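# Drape a patch cord over two cable-manager fingers

## Task

Lay the patch cord across both fingers of the cable manager so it sits behind their tips, and make sure no part of the cord sags more than a little lower than its plugs. The cord must stay there on its own once the grippers have released it and pulled away, and it must be at rest when checked. At no point may the cord be driven into the solid body of a finger, a plug boot or the switch face.

## Robot and tools

Robot: two arms, left_arm and right_arm, each with six revolute joints and a two-pad parallel gripper. In the shared scene frame the origin lies on the table top midway between the arms, +x points out over the table, +z points up, and left_arm is on the +y side. The bases sit at about (-0.022, +0.267, 0) m for left_arm and (-0.007, -0.306, 0) m for right_arm, each turned slightly about z. The names left and right do not refer to image sides.

Gripper geometry: the fingers extend along the gripper's +z axis and close along its y axis. The reported hand point sits between the pads, roughly 1 cm short of the fingertips.

Tool execute_actions. Argument actions is a list holding at most one item. An empty list only returns the current state. A move item is {"rows": [...], "steps": n} with n from 1 to 15 (default 15). A wait item is {"steps": n} with n up to 300, counted from the previous result. Optional pictures (true/false) chooses whether camera images come back. A refused call moves nothing.

Each row is one list covering both arms: 14 numbers, left_arm first then right_arm, each arm as waist, shoulder, elbow, wrist pitch, wrist yaw, wrist roll, opening. The six joint values are absolute target angles in radians, in the same form the Joint positions line prints. Opening is an absolute command from -1 (shut) to +1 (fully open). Every row lasts one control step of 1/30 s; if there are fewer rows than steps, the final row is held for the rest. Both arms must always be filled in, even when only one is meant to move.

Joint ranges, same for each arm: waist -2.880 to 2.880, shoulder 0.000 to 3.142, elbow 0.000 to 3.019, wrist pitch -1.693 to 1.571, wrist yaw -1.571 to 1.571, wrist roll -2.094 to 2.094. A target more than 0.019 rad beyond an end, and farther out than the joint's last reported angle, gets the call refused. True ends may differ from these by up to 0.019 rad; a target past the true end is clipped there and the result then notes the joint sent to its limit (possibly about an earlier, still-running action). No such note does not prove more room exists.

Speed: per step, each joint's sent target stays within a fixed lead of its measured angle (waist 0.264, shoulder 0.32, elbow 0.276, wrist pitch 0.33, wrist yaw 0.186, wrist roll 0.522 rad), and if the targets would put a gripper over 70 mm from where it is, all are pulled back toward the current angles. Distant targets therefore take several steps. Between calls the arms keep heading for the last row sent until everything nearly stops or a step is HELD; after that only a new action makes them go farther. Fingers already moving finish moving.

Result lines: the state line gives each gripper's position (m) and orientation quaternion (w, x, y, z) in the scene frame; it can be somewhat off, worse at long reach. Joint positions and Joint velocities list, per arm, the six joints (rad, rad/s) then the pad gap (m, m/s; 0.094 m is fully open). grip_measured is the measured opening on the command scale; each gripper may read off by about 1 mm. joint command not followed means a clearance check altered or blocked some joint targets; HELD marks steps where a row was not sent in full. Joint torques are raw drive outputs with offsets, friction and noise, nonzero even in free air. MOTOR HOT appears from 85 °C; at 100 °C an OVER-TEMPERATURE FAULT drops that arm until it cools, so avoid long heavy holds.

Gripping: to hold something, command an opening below grip_measured; roughly 0.03 lower holds firmly, a smaller gap holds gently. Pads push about 50 to 62 N at most, less on very thin parts, with a brief harder spike on first contact.

Tool zoom_image: camera (cam_head_left, cam_head_right, cam_high, cam_low, cam_left_wrist, cam_right_wrist) and region [x0, y0, x1, y1] in that camera's pixels, origin top-left, at most 504 by 504. Head, high and low images are 672x504; wrist images are 504x504. Fixed-camera and wrist-camera calibrations are provided and may be slightly off.

Tool read_manual: optional section "licences"; returns only licence text and moves nothing.

Tool finished_scene: scene is the number of the current scene. It ends that scene for good and reports whether the goal was met, so call it only after the cord is settled, released and both grippers have backed away.

Avoid: pressing the cord into a finger, a plug boot or the switch face; dropping or flinging the cord; hard pushes or slams; arms striking or pressing each other; knocking anything off the table; leaving the cord swinging. Something may briefly nudge a loose object now and then, so check the cord is still before ending.

Each tool is called after "Request:" by a JSON object that holds its "fn" and its "kwargs".

## Session

Request:
{"fn": "execute_actions", "kwargs": {"actions": []}}

Scene clock: 0.00 s of 5233.50 s.
left_arm: end_effector_position=(+0.2360, +0.4590, +0.1611) grip_measured=+1.000 end_effector_quat_wxyz=(-0.144, +0.799, -0.408, +0.418) | right_arm: end_effector_position=(+0.3582, +0.0587, +0.2211) grip_measured=+1.000 end_effector_quat_wxyz=(+0.109, +0.351, +0.751, +0.549)
Joint positions: left_arm=[ 1.021  0.956  0.562 -0.722  0.826 -1.354  0.094] | right_arm=[ 0.547  1.242  0.699  0.152 -0.203  1.729  0.094]
Joint velocities: left_arm=[ 0.005  0.005 -0.002 -0.007 -0.022  0.022  0.   ] | right_arm=[-0.015 -0.015 -0.002 -0.007 -0.037 -0.007  0.   ]
Joint torques (N m, as the arm reports them, + toward a larger angle): no reading

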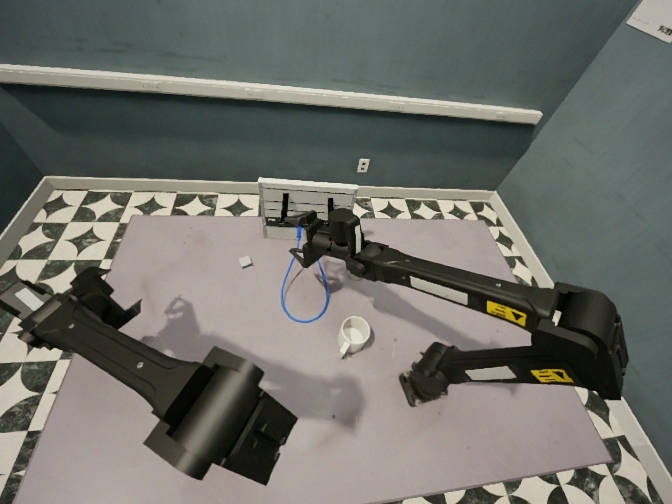

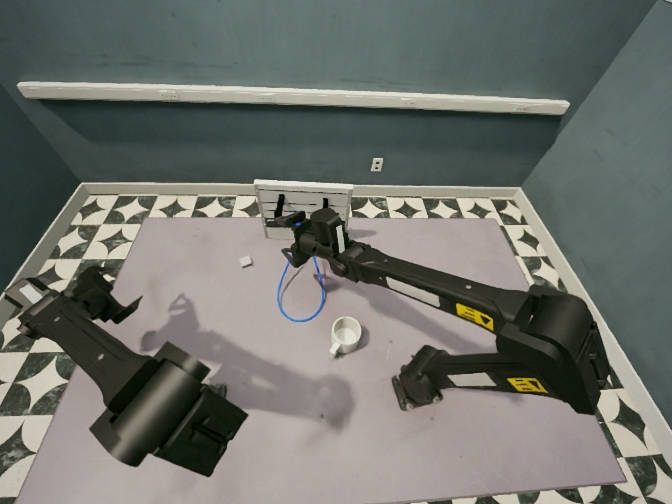

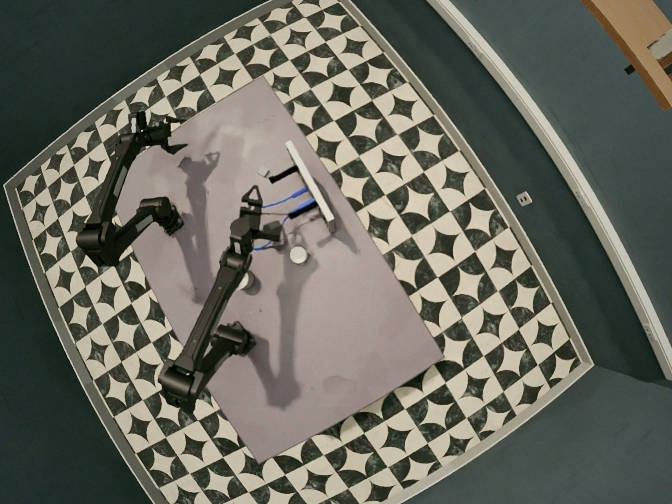

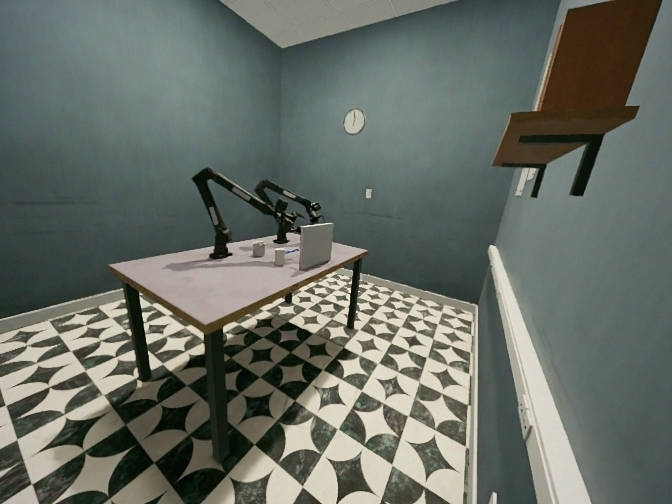

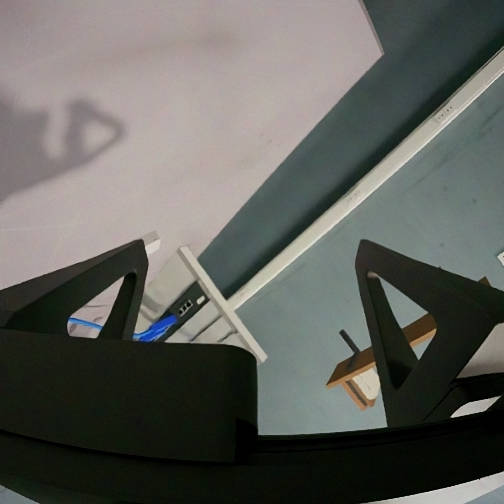

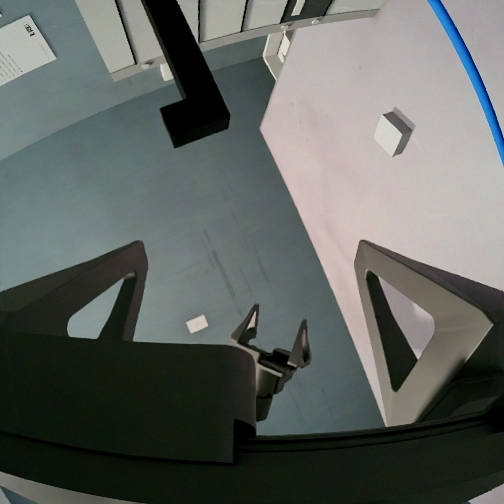

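Request:
{"fn": "execute_actions", "kwargs": {"actions": [{"rows": [[1.021,0.956,0.562,-0.722,0.826,-1.354,1,-0.3,1.0,0.7,-0.3,0,0,1]],"steps":15}], "pictures": false}}

Request:
{"fn": "execute_actions", "kwargs": {"actions": [{"steps":30}]}}

Request:
{"fn": "zoom_image", "kwargs": {"camera": "cam_head_left", "region": [220,160,400,340]}}

Request:
{"fn": "zoom_image", "kwargs": {"camera": "cam_head_right", "region": [220,160,400,340]}}

Request:
{"fn": "zoom_image", "kwargs": {"camera": "cam_high", "region": [220,130,360,270]}}

Scene clock: 36.43 s of 5233.50 s.
left_arm: end_effector_position=(+0.2360, +0.4590, +0.1611) grip_measured=+1.000 end_effector_quat_wxyz=(-0.144, +0.799, -0.408, +0.418) | right_arm: end_effector_position=(+0.4387, -0.3408, +0.2355) grip_measured=+1.000 end_effector_quat_wxyz=(+0.448, +0.364, +0.801, +0.163)
Joint positions: left_arm=[ 1.021  0.956  0.562 -0.722  0.826 -1.354  0.094] | right_arm=[-0.248  1.009  0.697 -0.266  0.001  0.776  0.094]
Joint velocities: left_arm=[ 0.005 -0.005  0.012  0.017  0.022  0.007  0.   ] | right_arm=[-1.763 -0.005 -0.007 -0.222  0.125 -2.733  0.   ]
Joint torques (N m, as the arm reports them, + toward a larger angle): left_arm=[-0.45 -4.09  9.11  1.01  0.3   0.07] | right_arm=[ 4.47 -6.87 11.34  1.47 -0.25 -0.06]
Steps of this call (steps 1 to 90: nothing new was sent; then 32.93 s passed at rest; steps 91 to 105: all 15 steps of this action). Readings (joint positions):
91: left_arm=[1.021 0.956 0.562 -0.722 0.826 -1.354] | right_arm=[0.539 1.235 0.699 0.121 -0.165 1.689]
92: left_arm=[1.021 0.956 0.562 -0.722 0.826 -1.354] | right_arm=[0.518 1.217 0.699 0.071 -0.123 1.641]
94: left_arm=[1.021 0.956 0.562 -0.722 0.826 -1.354] | right_arm=[0.441 1.171 0.697 -0.038 -0.065 1.540]
98: left_arm=[1.021 0.956 0.562 -0.722 0.826 -1.354] | right_arm=[0.220 1.071 0.697 -0.185 -0.016 1.306]
105: the state above

Scene clock: 37.43 s of 5233.50 s.
left_arm: end_effector_position=(+0.2360, +0.4590, +0.1611) grip_measured=+1.000 end_effector_quat_wxyz=(-0.144, +0.799, -0.408, +0.418) | right_arm: end_effector_position=(+0.4341, -0.3637, +0.2322) grip_measured=+1.000 end_effector_quat_wxyz=(+0.468, +0.062, +0.881, -0.028)
Joint positions: left_arm=[ 1.021  0.956  0.562 -0.722  0.826 -1.354  0.094] | right_arm=[-0.3    1.009  0.697 -0.282  0.001  0.011  0.094]
Joint velocities: left_arm=[-0.015 -0.005 -0.002  0.002  0.022  0.037  0.   ] | right_arm=[-0.015 -0.005  0.012 -0.012  0.007  0.022  0.   ]
Joint torques (N m, as the arm reports them, + toward a larger angle): left_arm=[-0.17 -4.07  9.17  1.    0.3   0.07] | right_arm=[ 1.26 -7.27 11.5   1.5  -0.12 -0.02]
Steps of this call (steps 1 to 30: the robot went on to your last target). Readings (joint positions):
1: left_arm=[1.021 0.956 0.562 -0.722 0.826 -1.354] | right_arm=[-0.298 1.009 0.697 -0.273 0.005 0.677]
2: left_arm=[1.021 0.956 0.562 -0.722 0.826 -1.354] | right_arm=[-0.328 1.009 0.697 -0.278 0.007 0.578]
4: left_arm=[1.021 0.956 0.562 -0.722 0.826 -1.354] | right_arm=[-0.341 1.009 0.697 -0.281 0.006 0.388]
8: left_arm=[1.021 0.956 0.562 -0.722 0.826 -1.354] | right_arm=[-0.308 1.009 0.697 -0.282 0.002 0.163]
30: the state above
camera_calibration (this result's frames):
cam_right_wrist: T_world_to_cam=[[-0.134997, -0.990825, 0.00648612, -0.304665], [-0.931604, 0.124693, -0.341418, 0.534583], [0.337476, -0.0521328, -0.939889, 0.176219], [0, 0, 0, 1]] pos_world=[0.397421, -0.359341, 0.350118]

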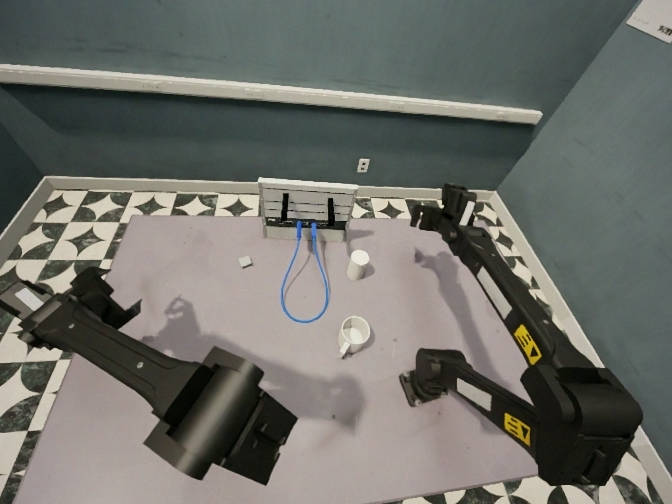

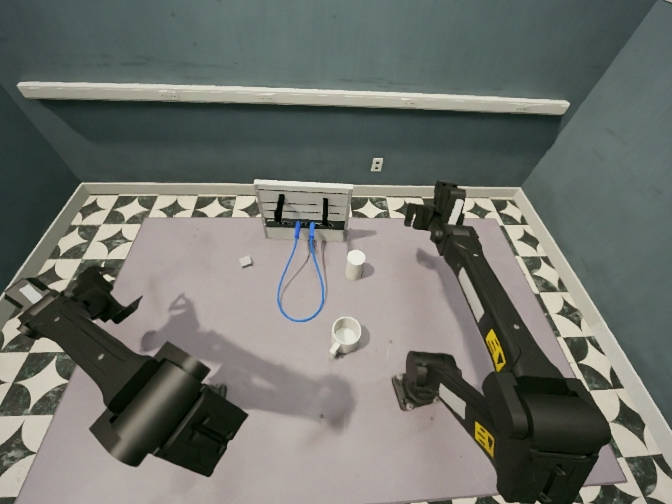

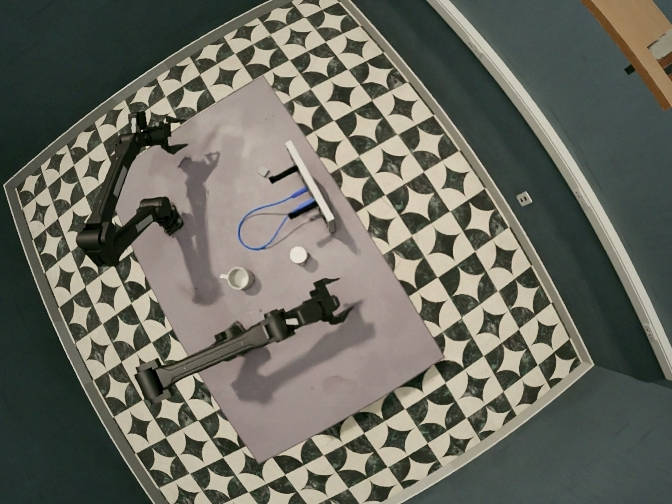

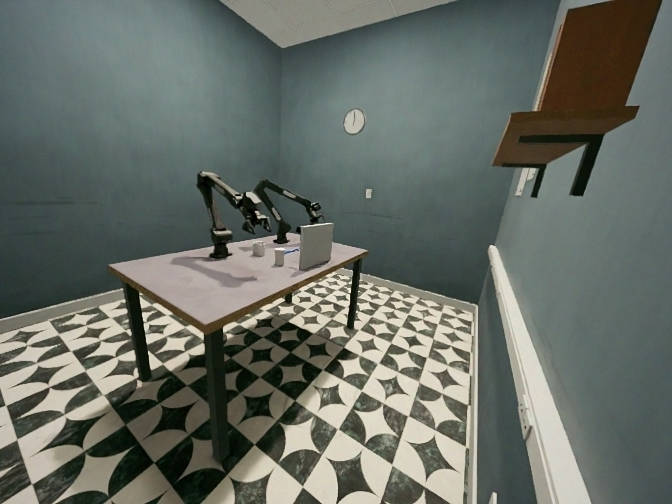

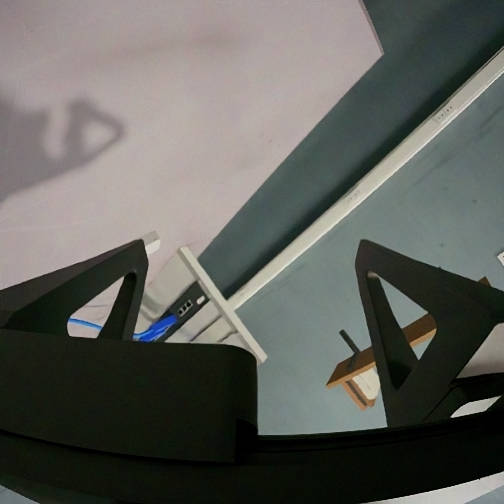

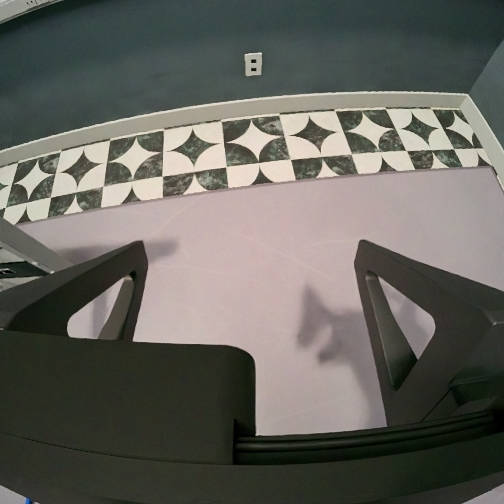

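Region (220, 160, 400, 340) of cam_head_left's 672x504 image, scaled by 2.800, with more detail than that image has.

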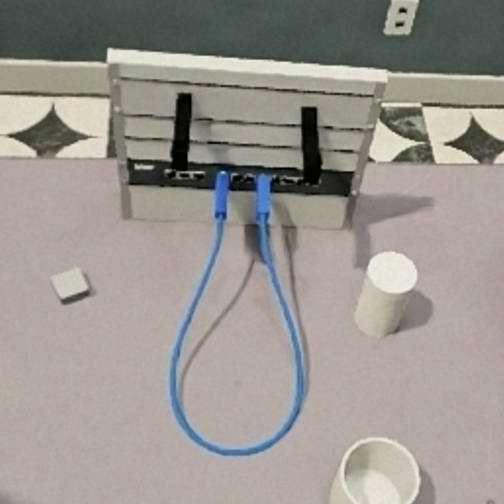

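Region (220, 160, 400, 340) of cam_head_right's 672x504 image, scaled by 2.800, with more detail than that image has.

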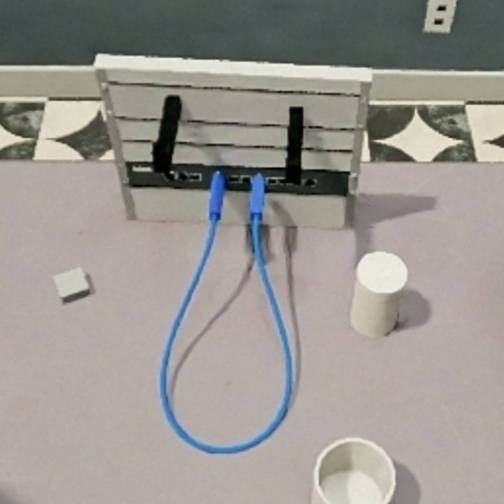

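Region (220, 130, 360, 270) of cam_high's 672x504 image, scaled by 3.600, with more detail than that image has.

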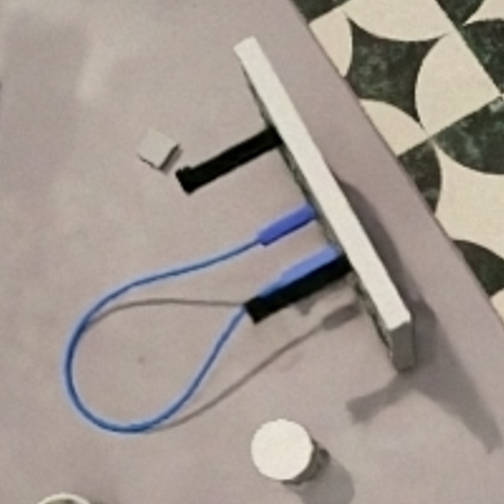

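Request:
{"fn": "execute_actions", "kwargs": {"actions": [{"rows": [[-0.859,1.393,0.872,-1.05,0,0.736,0,-0.3,1.0,0.7,-0.3,0,0,1]],"steps":15}], "pictures": false}}

Request:
{"fn": "execute_actions", "kwargs": {"actions": [{"steps":45}]}}

Scene clock: 121.23 s of 5233.50 s.
left_arm: end_effector_position=(+0.3312, +0.2821, +0.0660) grip_measured=+0.002 end_effector_quat_wxyz=(-0.006, -0.115, +0.993, -0.003) | right_arm: end_effector_position=(+0.4341, -0.3637, +0.2322) grip_measured=+1.000 end_effector_quat_wxyz=(+0.468, +0.061, +0.881, -0.028)
Joint positions: left_arm=[ 0.022  1.422  0.86  -1.021  0.006 -0.185  0.047] | right_arm=[-0.3    1.009  0.697 -0.282  0.001  0.01   0.094]
Joint velocities: left_arm=[-2.076 -0.142 -0.017 -0.012 -0.095  2.029 -0.   ] | right_arm=[-0.005 -0.005  0.007  0.007  0.022  0.007  0.   ]
Joint torques (N m, as the arm reports them, + toward a larger angle): left_arm=[ 0.1  -9.43  8.76 -0.2  -0.12  0.09] | right_arm=[ 0.77 -7.2  11.26  1.54 -0.07 -0.01]
Steps of this call (steps 1 to 15: the robot went on to your last target; steps 16 to 90: nothing new was sent; then 80.30 s passed at rest; steps 91 to 105: all 15 steps of this action). Readings (joint positions):
91: left_arm=[0.999 0.979 0.588 -0.787 0.740 -1.283] | right_arm=[-0.300 1.009 0.697 -0.282 0.001 0.010]
92: left_arm=[0.951 1.037 0.640 -0.873 0.655 -1.206] | right_arm=[-0.300 1.009 0.697 -0.282 0.001 0.010]
94: left_arm=[0.826 1.189 0.751 -0.957 0.494 -1.053] | right_arm=[-0.300 1.009 0.697 -0.282 0.001 0.010]
98: left_arm=[0.540 1.405 0.861 -0.997 0.128 -0.709] | right_arm=[-0.300 1.009 0.697 -0.282 0.001 0.010]
105: the state above

Scene clock: 122.73 s of 5233.50 s.
left_arm: end_effector_position=(+0.2114, +0.0054, +0.0731) grip_measured=+0.002 end_effector_quat_wxyz=(-0.003, +0.705, +0.709, -0.001) | right_arm: end_effector_position=(+0.4341, -0.3637, +0.2322) grip_measured=+1.000 end_effector_quat_wxyz=(+0.468, +0.061, +0.881, -0.028)
Joint positions: left_arm=[-0.865  1.4    0.86  -1.037  0.002  0.725  0.047] | right_arm=[-0.3    1.009  0.697 -0.282  0.001  0.01   0.094]
Joint velocities: left_arm=[-0.005  0.005  0.007 -0.012 -0.037  0.007  0.001] | right_arm=[ 0.005 -0.005 -0.017 -0.022  0.007  0.037  0.   ]
Joint torques (N m, as the arm reports them, + toward a larger angle): left_arm=[ 0.34 -9.46  8.88 -0.16 -0.09  0.1 ] | right_arm=[ 0.77 -7.1  11.33  1.42 -0.04 -0.07]
Steps of this call (steps 1 to 45: the robot went on to your last target). Readings (joint positions):
1: left_arm=[-0.050 1.418 0.860 -1.022 0.005 -0.113] | right_arm=[-0.300 1.009 0.697 -0.282 0.001 0.010]
2: left_arm=[-0.121 1.414 0.860 -1.022 0.005 -0.040] | right_arm=[-0.300 1.009 0.697 -0.282 0.001 0.010]
4: left_arm=[-0.264 1.410 0.860 -1.022 0.004 0.105] | right_arm=[-0.300 1.009 0.697 -0.282 0.001 0.010]
8: left_arm=[-0.550 1.409 0.860 -1.023 0.003 0.377] | right_arm=[-0.300 1.009 0.697 -0.282 0.001 0.010]
45: the state above
All arms were judged still, so your last target was given up. Only a new action makes them travel on or press farther. Fingers that are still opening or closing keep moving.
camera_calibration (this result's frames):
cam_left_wrist: T_world_to_cam=[[-0.999987, -0.00419458, 0.00290554, 0.211482], [-0.00166528, 0.806522, 0.591202, -0.0406794], [-0.00482322, 0.591189, -0.806518, 0.180049], [0, 0, 0, 1]] pos_world=[0.21228, -0.0727469, 0.168648]
cam_right_wrist: T_world_to_cam=[[-0.134361, -0.990905, 0.00743435, -0.30519], [-0.931725, 0.123775, -0.34142, 0.534303], [0.337395, -0.0528003, -0.939881, 0.17601], [0, 0, 0, 1]] pos_world=[0.397433, -0.359254, 0.350119]

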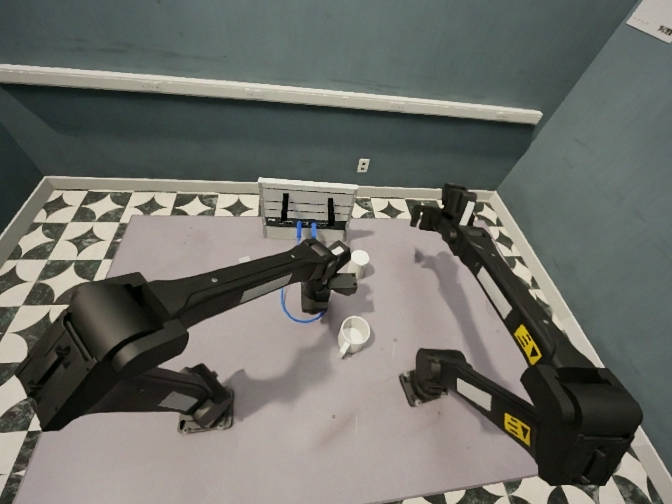

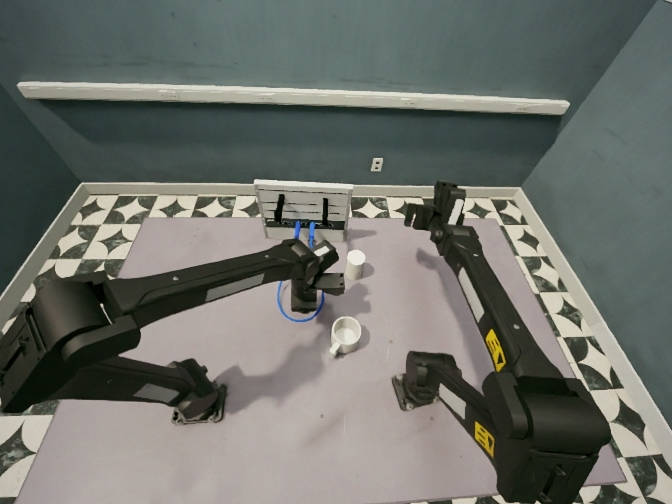

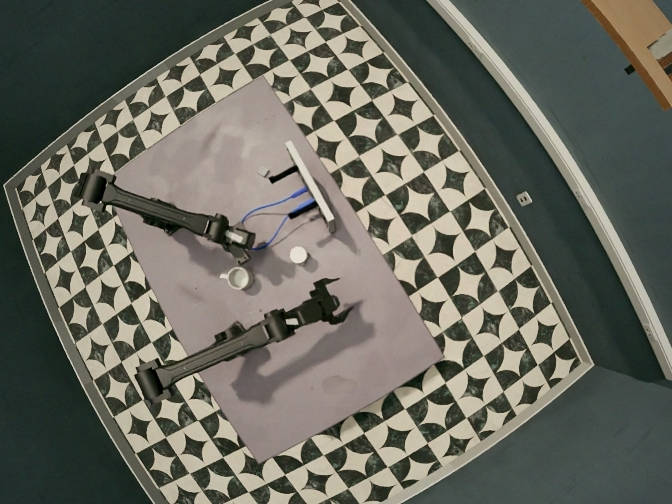

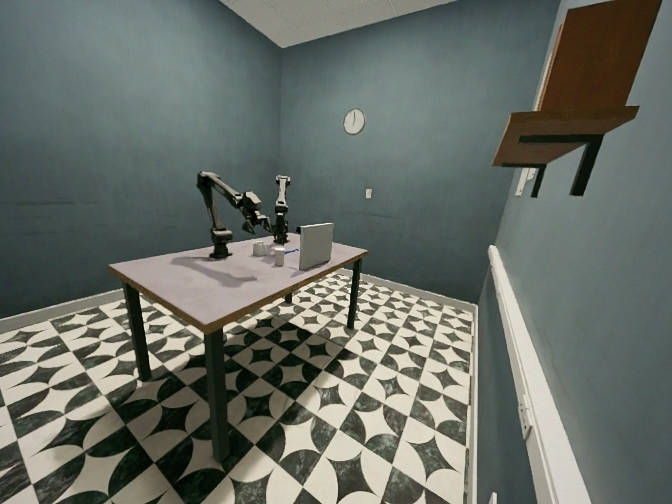

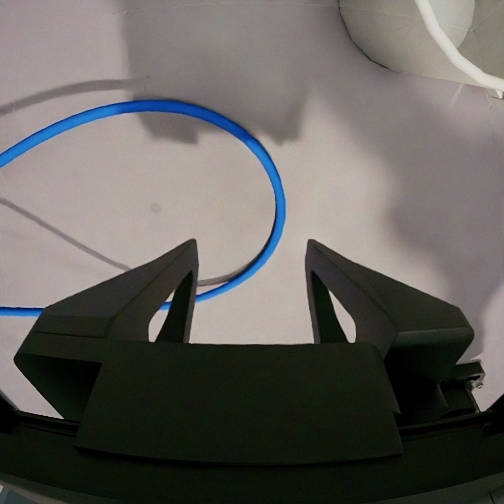

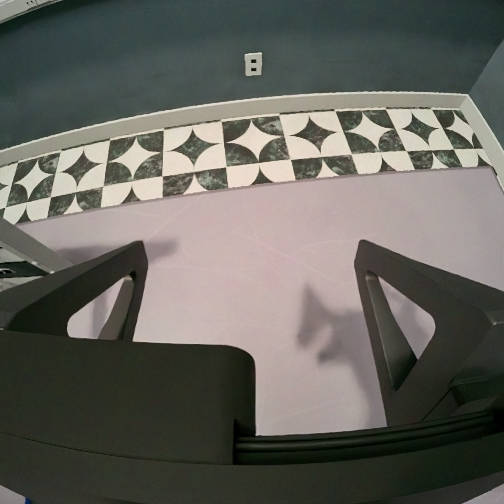

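Request:
{"fn": "execute_actions", "kwargs": {"actions": [{"rows": [[-0.898,1.321,0.611,-0.64,0,0.70,0,-0.3,1.0,0.7,-0.3,0,0,1]],"steps":15}], "pictures": false}}

Request:
{"fn": "execute_actions", "kwargs": {"actions": [{"steps":20}]}}

Scene clock: 154.87 s of 5233.50 s.
left_arm: end_effector_position=(+0.1888, +0.0197, +0.0187) grip_measured=+0.002 end_effector_quat_wxyz=(+0.093, +0.706, +0.703, -0.008) | right_arm: end_effector_position=(+0.4341, -0.3637, +0.2322) grip_measured=+1.000 end_effector_quat_wxyz=(+0.468, +0.061, +0.881, -0.028)
Joint positions: left_arm=[-0.888  1.321  0.594 -0.657  0.002  0.712  0.047] | right_arm=[-0.3    1.009  0.697 -0.282  0.001  0.01   0.094]
Joint velocities: left_arm=[-0.024 -0.005 -0.012 -0.007 -0.007 -0.007 -0.   ] | right_arm=[-0.005 -0.005  0.002  0.002 -0.081 -0.037  0.   ]
Joint torques (N m, as the arm reports them, + toward a larger angle): left_arm=[-0.97 -7.19  8.84  1.47 -0.09 -0.08] | right_arm=[ 0.89 -7.39 11.39  1.43 -0.04 -0.07]
Steps of this call (steps 1 to 90: nothing new was sent; then 28.63 s passed at rest; steps 91 to 105: all 15 steps of this action). Readings (joint positions):
91: left_arm=[-0.867 1.389 0.825 -0.960 0.002 0.722] | right_arm=[-0.300 1.009 0.697 -0.282 0.001 0.010]
92: left_arm=[-0.870 1.364 0.764 -0.838 0.002 0.719] | right_arm=[-0.300 1.009 0.697 -0.282 0.001 0.010]
94: left_arm=[-0.879 1.326 0.653 -0.717 0.002 0.716] | right_arm=[-0.300 1.009 0.697 -0.282 0.001 0.010]
98: left_arm=[-0.888 1.322 0.594 -0.680 0.002 0.714] | right_arm=[-0.300 1.009 0.697 -0.282 0.001 0.010]
105: the state above

Scene clock: 155.53 s of 5233.50 s.
left_arm: end_effector_position=(+0.1888, +0.0197, +0.0187) grip_measured=+0.002 end_effector_quat_wxyz=(+0.093, +0.705, +0.703, -0.008) | right_arm: end_effector_position=(+0.4341, -0.3637, +0.2322) grip_measured=+1.000 end_effector_quat_wxyz=(+0.468, +0.061, +0.881, -0.028)
Joint positions: left_arm=[-0.888  1.321  0.594 -0.657  0.002  0.711  0.047] | right_arm=[-0.3    1.009  0.697 -0.282  0.001  0.01   0.094]
Joint velocities: left_arm=[ 0.005 -0.005 -0.002 -0.002  0.037 -0.037 -0.   ] | right_arm=[-0.015  0.005 -0.002 -0.002  0.037  0.007  0.   ]
Joint torques (N m, as the arm reports them, + toward a larger angle): left_arm=[-1.22 -6.9   8.77  1.31 -0.1  -0.07] | right_arm=[ 0.82 -7.13 11.45  1.48 -0.06 -0.02]
Steps of this call (steps 1 to 15: the robot went on to your last target; steps 16 to 20: nothing new was sent). Readings (joint positions):
1: left_arm=[-0.888 1.321 0.594 -0.657 0.002 0.711] | right_arm=[-0.300 1.009 0.697 -0.282 0.001 0.010]
2: left_arm=[-0.888 1.321 0.594 -0.657 0.002 0.711] | right_arm=[-0.300 1.009 0.697 -0.282 0.001 0.010]
4: left_arm=[-0.888 1.321 0.594 -0.657 0.002 0.711] | right_arm=[-0.300 1.009 0.697 -0.282 0.001 0.010]
8: left_arm=[-0.888 1.321 0.594 -0.657 0.002 0.711] | right_arm=[-0.300 1.009 0.697 -0.282 0.001 0.010]
20: the state above
All arms were judged still, so your last target was given up. Only a new action makes them travel on or press farther. Fingers that are still opening or closing keep moving.
camera_calibration (this result's frames):
cam_left_wrist: T_world_to_cam=[[-0.992491, -0.00456742, -0.122235, 0.190017], [-0.0611671, 0.883921, 0.463618, -0.00796942], [0.105929, 0.467613, -0.877563, 0.11043], [0, 0, 0, 1]] pos_world=[0.176405, -0.0437261, 0.12383]
cam_right_wrist: T_world_to_cam=[[-0.134361, -0.990905, 0.00743435, -0.30519], [-0.931725, 0.123775, -0.34142, 0.534303], [0.337395, -0.0528003, -0.939881, 0.17601], [0, 0, 0, 1]] pos_world=[0.397433, -0.359254, 0.350119]

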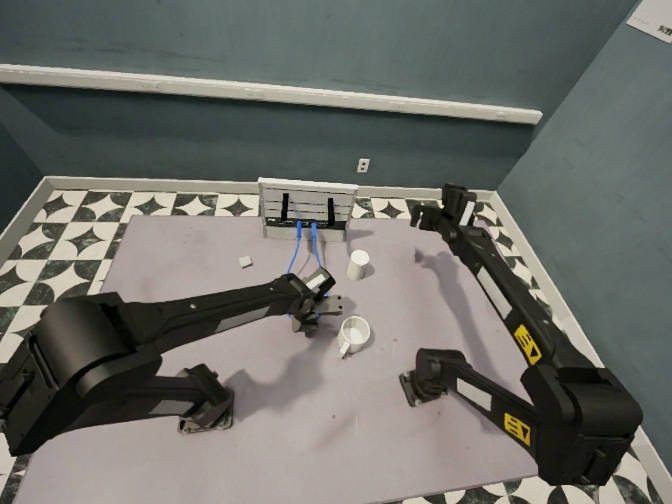

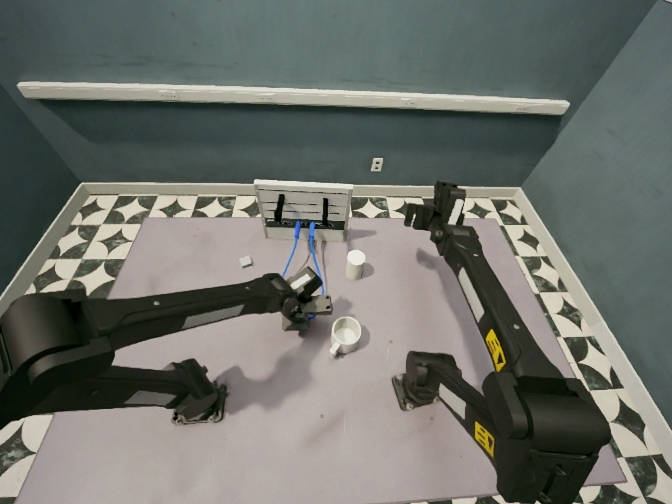

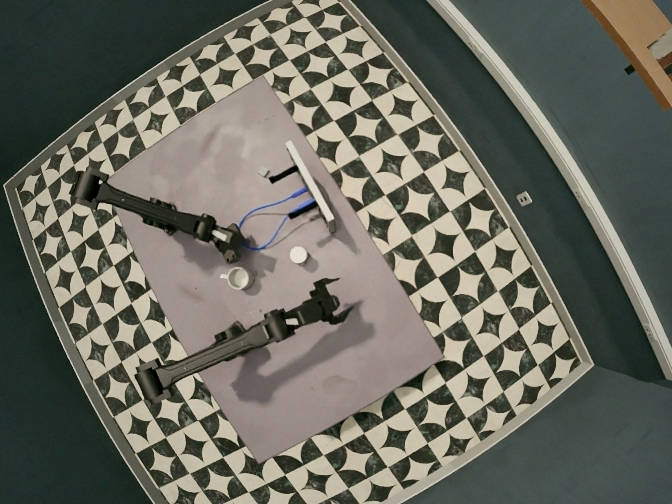

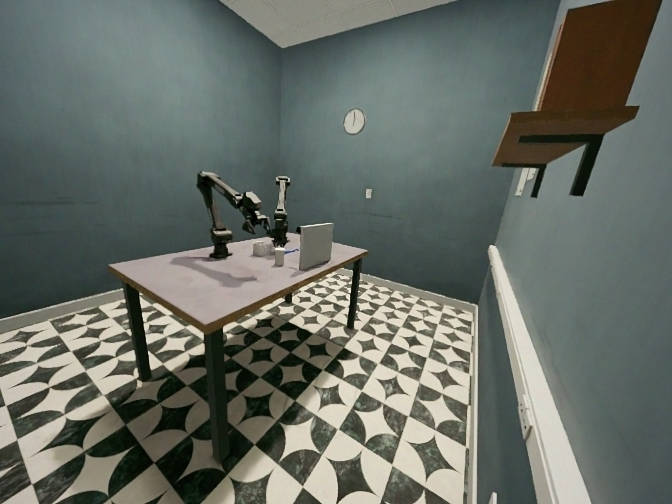

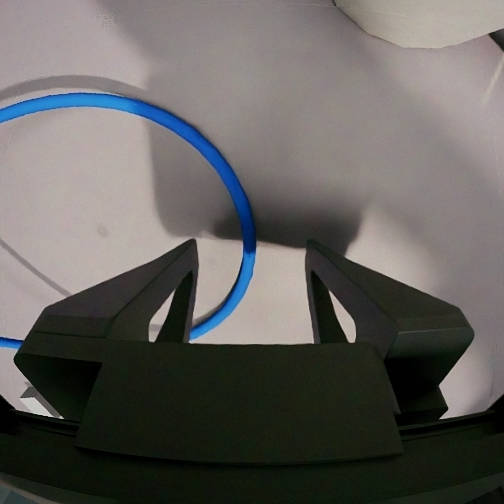

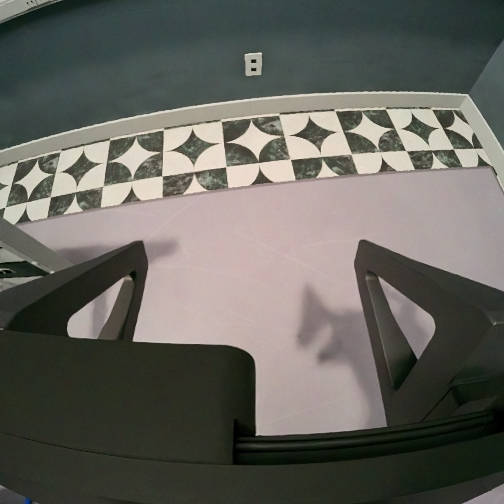

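Request:
{"fn": "execute_actions", "kwargs": {"actions": [{"rows": [[-0.898,1.35,0.611,-0.64,0,0.70,0,-0.3,1.0,0.7,-0.3,0,0,1]],"steps":15}], "pictures": false}}

Request:
{"fn": "execute_actions", "kwargs": {"actions": [{"rows": [[-0.898,1.35,0.611,-0.64,0,0.70,-0.95,-0.3,1.0,0.7,-0.3,0,0,1]],"steps":15}], "pictures": false}}

Request:
{"fn": "execute_actions", "kwargs": {"actions": [{"steps":10}]}}

Scene clock: 166.80 s of 5233.50 s.
left_arm: end_effector_position=(+0.1874, +0.0213, +0.0127) grip_measured=+0.002 end_effector_quat_wxyz=(+0.083, +0.706, +0.704, -0.008) | right_arm: end_effector_position=(+0.4341, -0.3637, +0.2322) grip_measured=+1.000 end_effector_quat_wxyz=(+0.468, +0.061, +0.881, -0.028)
Joint positions: left_arm=[-0.888  1.341  0.594 -0.656  0.002  0.71   0.047] | right_arm=[-0.3    1.009  0.697 -0.282  0.001  0.01   0.094]
Joint velocities: left_arm=[-0.005 -0.015 -0.017  0.002 -0.066 -0.066 -0.001] | right_arm=[-0.015  0.005 -0.012 -0.007  0.022  0.022  0.   ]
Joint torques (N m, as the arm reports them, + toward a larger angle): left_arm=[-1.09 -6.2   8.6   1.3  -0.09 -0.07] | right_arm=[ 0.4  -7.27 11.36  1.34 -0.09 -0.01]
Steps of this call (steps 1 to 90: nothing new was sent; then 7.77 s passed at rest; steps 91 to 105: all 15 steps of this action). Readings (joint positions):
91: left_arm=[-0.888 1.322 0.594 -0.657 0.002 0.711] | right_arm=[-0.300 1.009 0.697 -0.282 0.001 0.010]
92: left_arm=[-0.888 1.325 0.594 -0.656 0.002 0.711] | right_arm=[-0.300 1.009 0.697 -0.282 0.001 0.010]
94: left_arm=[-0.888 1.333 0.594 -0.656 0.002 0.711] | right_arm=[-0.300 1.009 0.697 -0.282 0.001 0.010]
98: left_arm=[-0.888 1.341 0.594 -0.656 0.002 0.710] | right_arm=[-0.300 1.009 0.697 -0.282 0.001 0.010]
105: the state above

Scene clock: 167.30 s of 5233.50 s.
left_arm: end_effector_position=(+0.1874, +0.0213, +0.0127) grip_measured=-0.948 end_effector_quat_wxyz=(+0.083, +0.706, +0.704, -0.008) | right_arm: end_effector_position=(+0.4341, -0.3637, +0.2322) grip_measured=+1.000 end_effector_quat_wxyz=(+0.468, +0.061, +0.881, -0.028)
Joint positions: left_arm=[-0.888  1.341  0.594 -0.656  0.002  0.71   0.002] | right_arm=[-0.3    1.009  0.697 -0.282  0.001  0.01   0.094]
Joint velocities: left_arm=[-0.005 -0.005  0.012  0.007 -0.022 -0.022 -0.001] | right_arm=[ 0.015 -0.015  0.012  0.002  0.037 -0.022  0.   ]
Joint torques (N m, as the arm reports them, + toward a larger angle): left_arm=[-1.16 -6.9   8.66  1.26 -0.1  -0.06] | right_arm=[ 1.2  -7.7  11.38  1.46 -0.04 -0.08]
Steps of this call (steps 1 to 15: all 15 steps of this action). Readings (joint positions):
1: left_arm=[-0.888 1.341 0.594 -0.656 0.002 0.710] | right_arm=[-0.300 1.009 0.697 -0.282 0.001 0.010]
2: left_arm=[-0.888 1.341 0.594 -0.656 0.002 0.710] | right_arm=[-0.300 1.009 0.697 -0.282 0.001 0.010]
4: left_arm=[-0.888 1.341 0.594 -0.656 0.002 0.710] | right_arm=[-0.300 1.009 0.697 -0.282 0.001 0.010]
8: left_arm=[-0.888 1.341 0.594 -0.656 0.002 0.710] | right_arm=[-0.300 1.009 0.697 -0.282 0.001 0.010]
15: the state above

Scene clock: 167.63 s of 5233.50 s.
left_arm: end_effector_position=(+0.1874, +0.0213, +0.0127) grip_measured=-0.948 end_effector_quat_wxyz=(+0.083, +0.706, +0.704, -0.008) | right_arm: end_effector_position=(+0.4341, -0.3637, +0.2322) grip_measured=+1.000 end_effector_quat_wxyz=(+0.468, +0.061, +0.881, -0.028)
Joint positions: left_arm=[-0.888  1.341  0.594 -0.656  0.002  0.71   0.002] | right_arm=[-0.3    1.009  0.697 -0.282  0.001  0.01   0.094]
Joint velocities: left_arm=[-0.015 -0.005 -0.007 -0.002 -0.066 -0.081 -0.001] | right_arm=[-0.034 -0.024 -0.002 -0.007 -0.037  0.022  0.   ]
Joint torques (N m, as the arm reports them, + toward a larger angle): left_arm=[-1.11 -6.77  8.59  1.22 -0.1  -0.06] | right_arm=[ 0.46 -6.69 11.33  1.43 -0.03 -0.01]
Steps of this call (steps 1 to 10: the robot went on to your last target). Readings (joint positions):
1: left_arm=[-0.888 1.341 0.594 -0.656 0.002 0.710] | right_arm=[-0.300 1.009 0.697 -0.282 0.001 0.010]
2: left_arm=[-0.888 1.341 0.594 -0.656 0.002 0.710] | right_arm=[-0.300 1.009 0.697 -0.282 0.001 0.010]
4: left_arm=[-0.888 1.341 0.594 -0.656 0.002 0.710] | right_arm=[-0.300 1.009 0.697 -0.282 0.001 0.010]
8: left_arm=[-0.888 1.341 0.594 -0.656 0.002 0.710] | right_arm=[-0.300 1.009 0.697 -0.282 0.001 0.010]
10: the state above
camera_calibration (this result's frames):
cam_left_wrist: T_world_to_cam=[[-0.993934, -0.00326267, -0.109927, 0.188032], [-0.0556423, 0.877102, 0.477071, -0.00775753], [0.0948609, 0.480294, -0.871963, 0.106333], [0, 0, 0, 1]] pos_world=[0.176372, -0.0436535, 0.117089]
cam_right_wrist: T_world_to_cam=[[-0.134361, -0.990905, 0.00743435, -0.30519], [-0.931725, 0.123775, -0.34142, 0.534303], [0.337395, -0.0528003, -0.939881, 0.17601], [0, 0, 0, 1]] pos_world=[0.397433, -0.359254, 0.350119]

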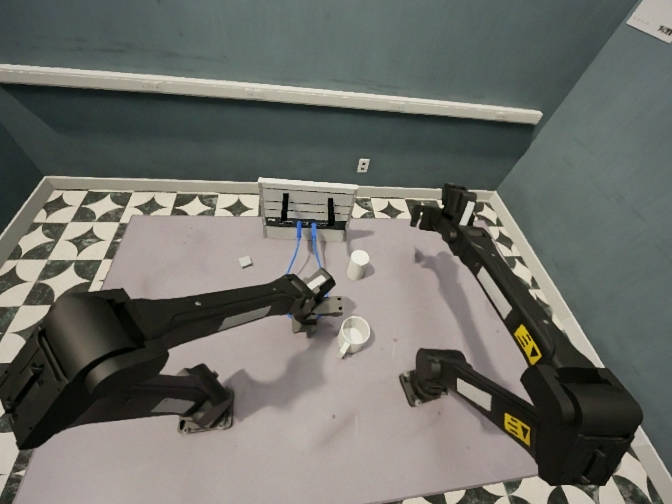

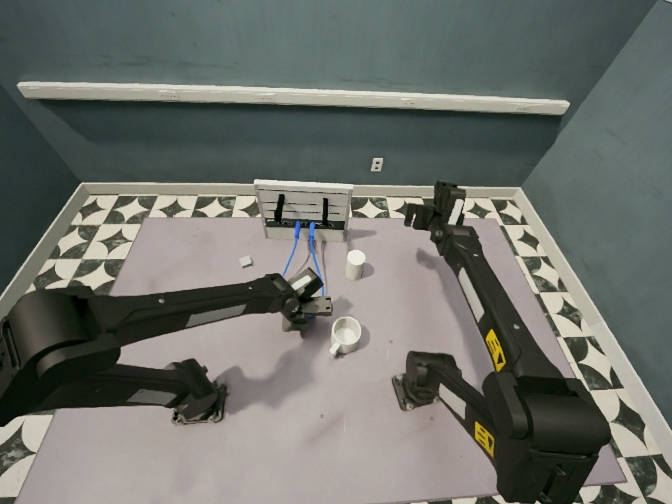

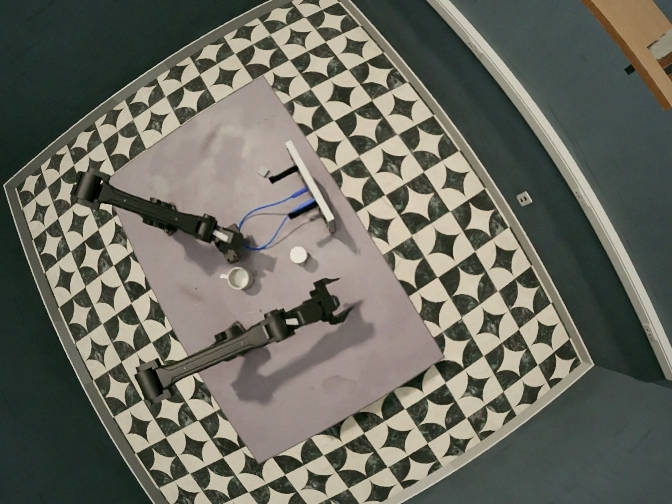

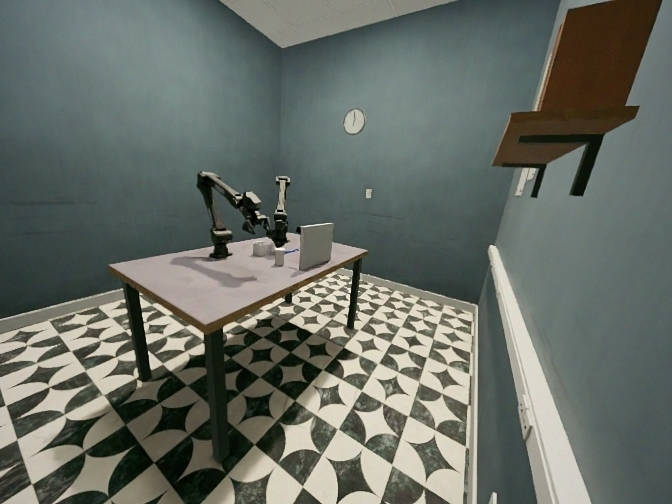

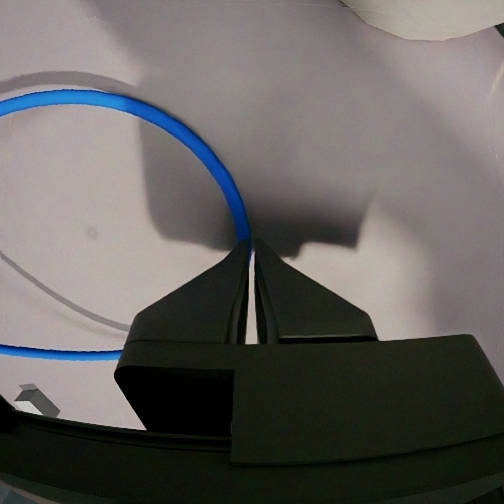

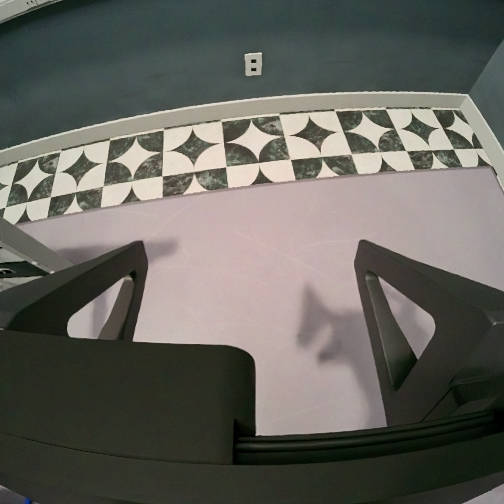

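Request:
{"fn": "execute_actions", "kwargs": {"actions": [{"rows": [[-0.898,1.35,0.611,-0.64,0,0.70,-0.3,-0.3,1.0,0.7,-0.3,0,0,1]],"steps":10}], "pictures": false}}

Request:
{"fn": "execute_actions", "kwargs": {"actions": [{"rows": [[-0.898,1.39,0.611,-0.63,0,0.70,-0.3,-0.3,1.0,0.7,-0.3,0,0,1]],"steps":15}], "pictures": false}}

Request:
{"fn": "execute_actions", "kwargs": {"actions": [{"rows": [[-0.898,1.39,0.611,-0.63,0,0.70,-0.95,-0.3,1.0,0.7,-0.3,0,0,1]],"steps":15}], "pictures": false}}

Scene clock: 183.40 s of 5233.50 s.
left_arm: end_effector_position=(+0.1874, +0.0213, +0.0127) grip_measured=-0.302 end_effector_quat_wxyz=(+0.083, +0.706, +0.704, -0.008) | right_arm: end_effector_position=(+0.4341, -0.3637, +0.2322) grip_measured=+1.000 end_effector_quat_wxyz=(+0.468, +0.061, +0.881, -0.028)
Joint positions: left_arm=[-0.888  1.341  0.594 -0.656  0.002  0.71   0.033] | right_arm=[-0.3    1.009  0.697 -0.282  0.001  0.01   0.094]
Joint velocities: left_arm=[-0.015 -0.015  0.002 -0.002 -0.051 -0.081  0.001] | right_arm=[-0.015 -0.015  0.002  0.007 -0.081 -0.051  0.   ]
Joint torques (N m, as the arm reports them, + toward a larger angle): left_arm=[-1.09 -6.68  8.62  1.26 -0.07 -0.07] | right_arm=[ 0.39 -6.33 11.29  1.32 -0.05 -0.01]
Steps of this call (steps 1 to 15: the robot went on to your last target; steps 16 to 90: nothing new was sent; then 12.43 s passed at rest; steps 91 to 100: all 10 steps of this action). Readings (joint positions):
91: left_arm=[-0.888 1.341 0.594 -0.656 0.002 0.710] | right_arm=[-0.300 1.009 0.697 -0.282 0.001 0.010]
92: left_arm=[-0.888 1.341 0.594 -0.656 0.002 0.710] | right_arm=[-0.300 1.009 0.697 -0.282 0.001 0.010]
94: left_arm=[-0.888 1.341 0.594 -0.656 0.002 0.710] | right_arm=[-0.300 1.009 0.697 -0.282 0.001 0.010]
98: left_arm=[-0.888 1.341 0.594 -0.656 0.002 0.710] | right_arm=[-0.300 1.009 0.697 -0.282 0.001 0.010]
100: the state above

Scene clock: 183.90 s of 5233.50 s.
left_arm: end_effector_position=(+0.1874, +0.0213, +0.0034) grip_measured=-0.302 end_effector_quat_wxyz=(+0.074, +0.706, +0.704, -0.007) | right_arm: end_effector_position=(+0.4341, -0.3637, +0.2322) grip_measured=+1.000 end_effector_quat_wxyz=(+0.468, +0.061, +0.881, -0.028)
Joint positions: left_arm=[-0.888  1.376  0.596 -0.643  0.002  0.71   0.033] | right_arm=[-0.3    1.009  0.697 -0.282  0.001  0.01   0.094]
Joint velocities: left_arm=[-0.005 -0.005 -0.012 -0.007 -0.007 -0.051 -0.   ] | right_arm=[ 0.005 -0.005 -0.007  0.037 -0.022 -0.007  0.   ]
Joint torques (N m, as the arm reports them, + toward a larger angle): left_arm=[-1.26 -6.35  8.23  1.18 -0.08 -0.06] | right_arm=[ 0.79 -6.39 11.37  1.38 -0.04 -0.02]
Steps of this call (steps 1 to 15: all 15 steps of this action). Readings (joint positions):
1: left_arm=[-0.888 1.344 0.594 -0.654 0.002 0.710] | right_arm=[-0.300 1.009 0.697 -0.282 0.001 0.010]
2: left_arm=[-0.888 1.351 0.594 -0.650 0.002 0.710] | right_arm=[-0.300 1.009 0.697 -0.282 0.001 0.010]
4: left_arm=[-0.888 1.369 0.594 -0.647 0.002 0.710] | right_arm=[-0.300 1.009 0.697 -0.282 0.001 0.010]
8: left_arm=[-0.888 1.376 0.596 -0.643 0.002 0.710] | right_arm=[-0.300 1.009 0.697 -0.282 0.001 0.010]
15: the state above

Scene clock: 184.40 s of 5233.50 s.
left_arm: end_effector_position=(+0.1874, +0.0214, +0.0030) grip_measured=-0.930 end_effector_quat_wxyz=(+0.073, +0.706, +0.704, -0.007) | right_arm: end_effector_position=(+0.4341, -0.3637, +0.2322) grip_measured=+1.000 end_effector_quat_wxyz=(+0.468, +0.061, +0.881, -0.028)
Joint positions: left_arm=[-0.888  1.377  0.596 -0.643  0.002  0.71   0.003] | right_arm=[-0.3    1.009  0.697 -0.282  0.001  0.01   0.094]
Joint velocities: left_arm=[ 0.005 -0.005  0.007  0.012 -0.007 -0.081 -0.   ] | right_arm=[-0.005 -0.005 -0.007 -0.017 -0.007 -0.007  0.   ]
Joint torques (N m, as the arm reports them, + toward a larger angle): left_arm=[-1.06 -6.56  8.23  1.13 -0.08 -0.06] | right_arm=[ 0.68 -7.52 11.16  1.31 -0.06 -0.04]
Steps of this call (steps 1 to 15: all 15 steps of this action). Readings (joint positions):
1: left_arm=[-0.888 1.376 0.596 -0.643 0.002 0.710] | right_arm=[-0.300 1.009 0.697 -0.282 0.001 0.010]
2: left_arm=[-0.888 1.377 0.596 -0.643 0.002 0.710] | right_arm=[-0.300 1.009 0.697 -0.282 0.001 0.010]
4: left_arm=[-0.888 1.377 0.596 -0.643 0.002 0.710] | right_arm=[-0.300 1.009 0.697 -0.282 0.001 0.010]
8: left_arm=[-0.888 1.377 0.596 -0.643 0.002 0.710] | right_arm=[-0.300 1.009 0.697 -0.282 0.001 0.010]
15: the state above


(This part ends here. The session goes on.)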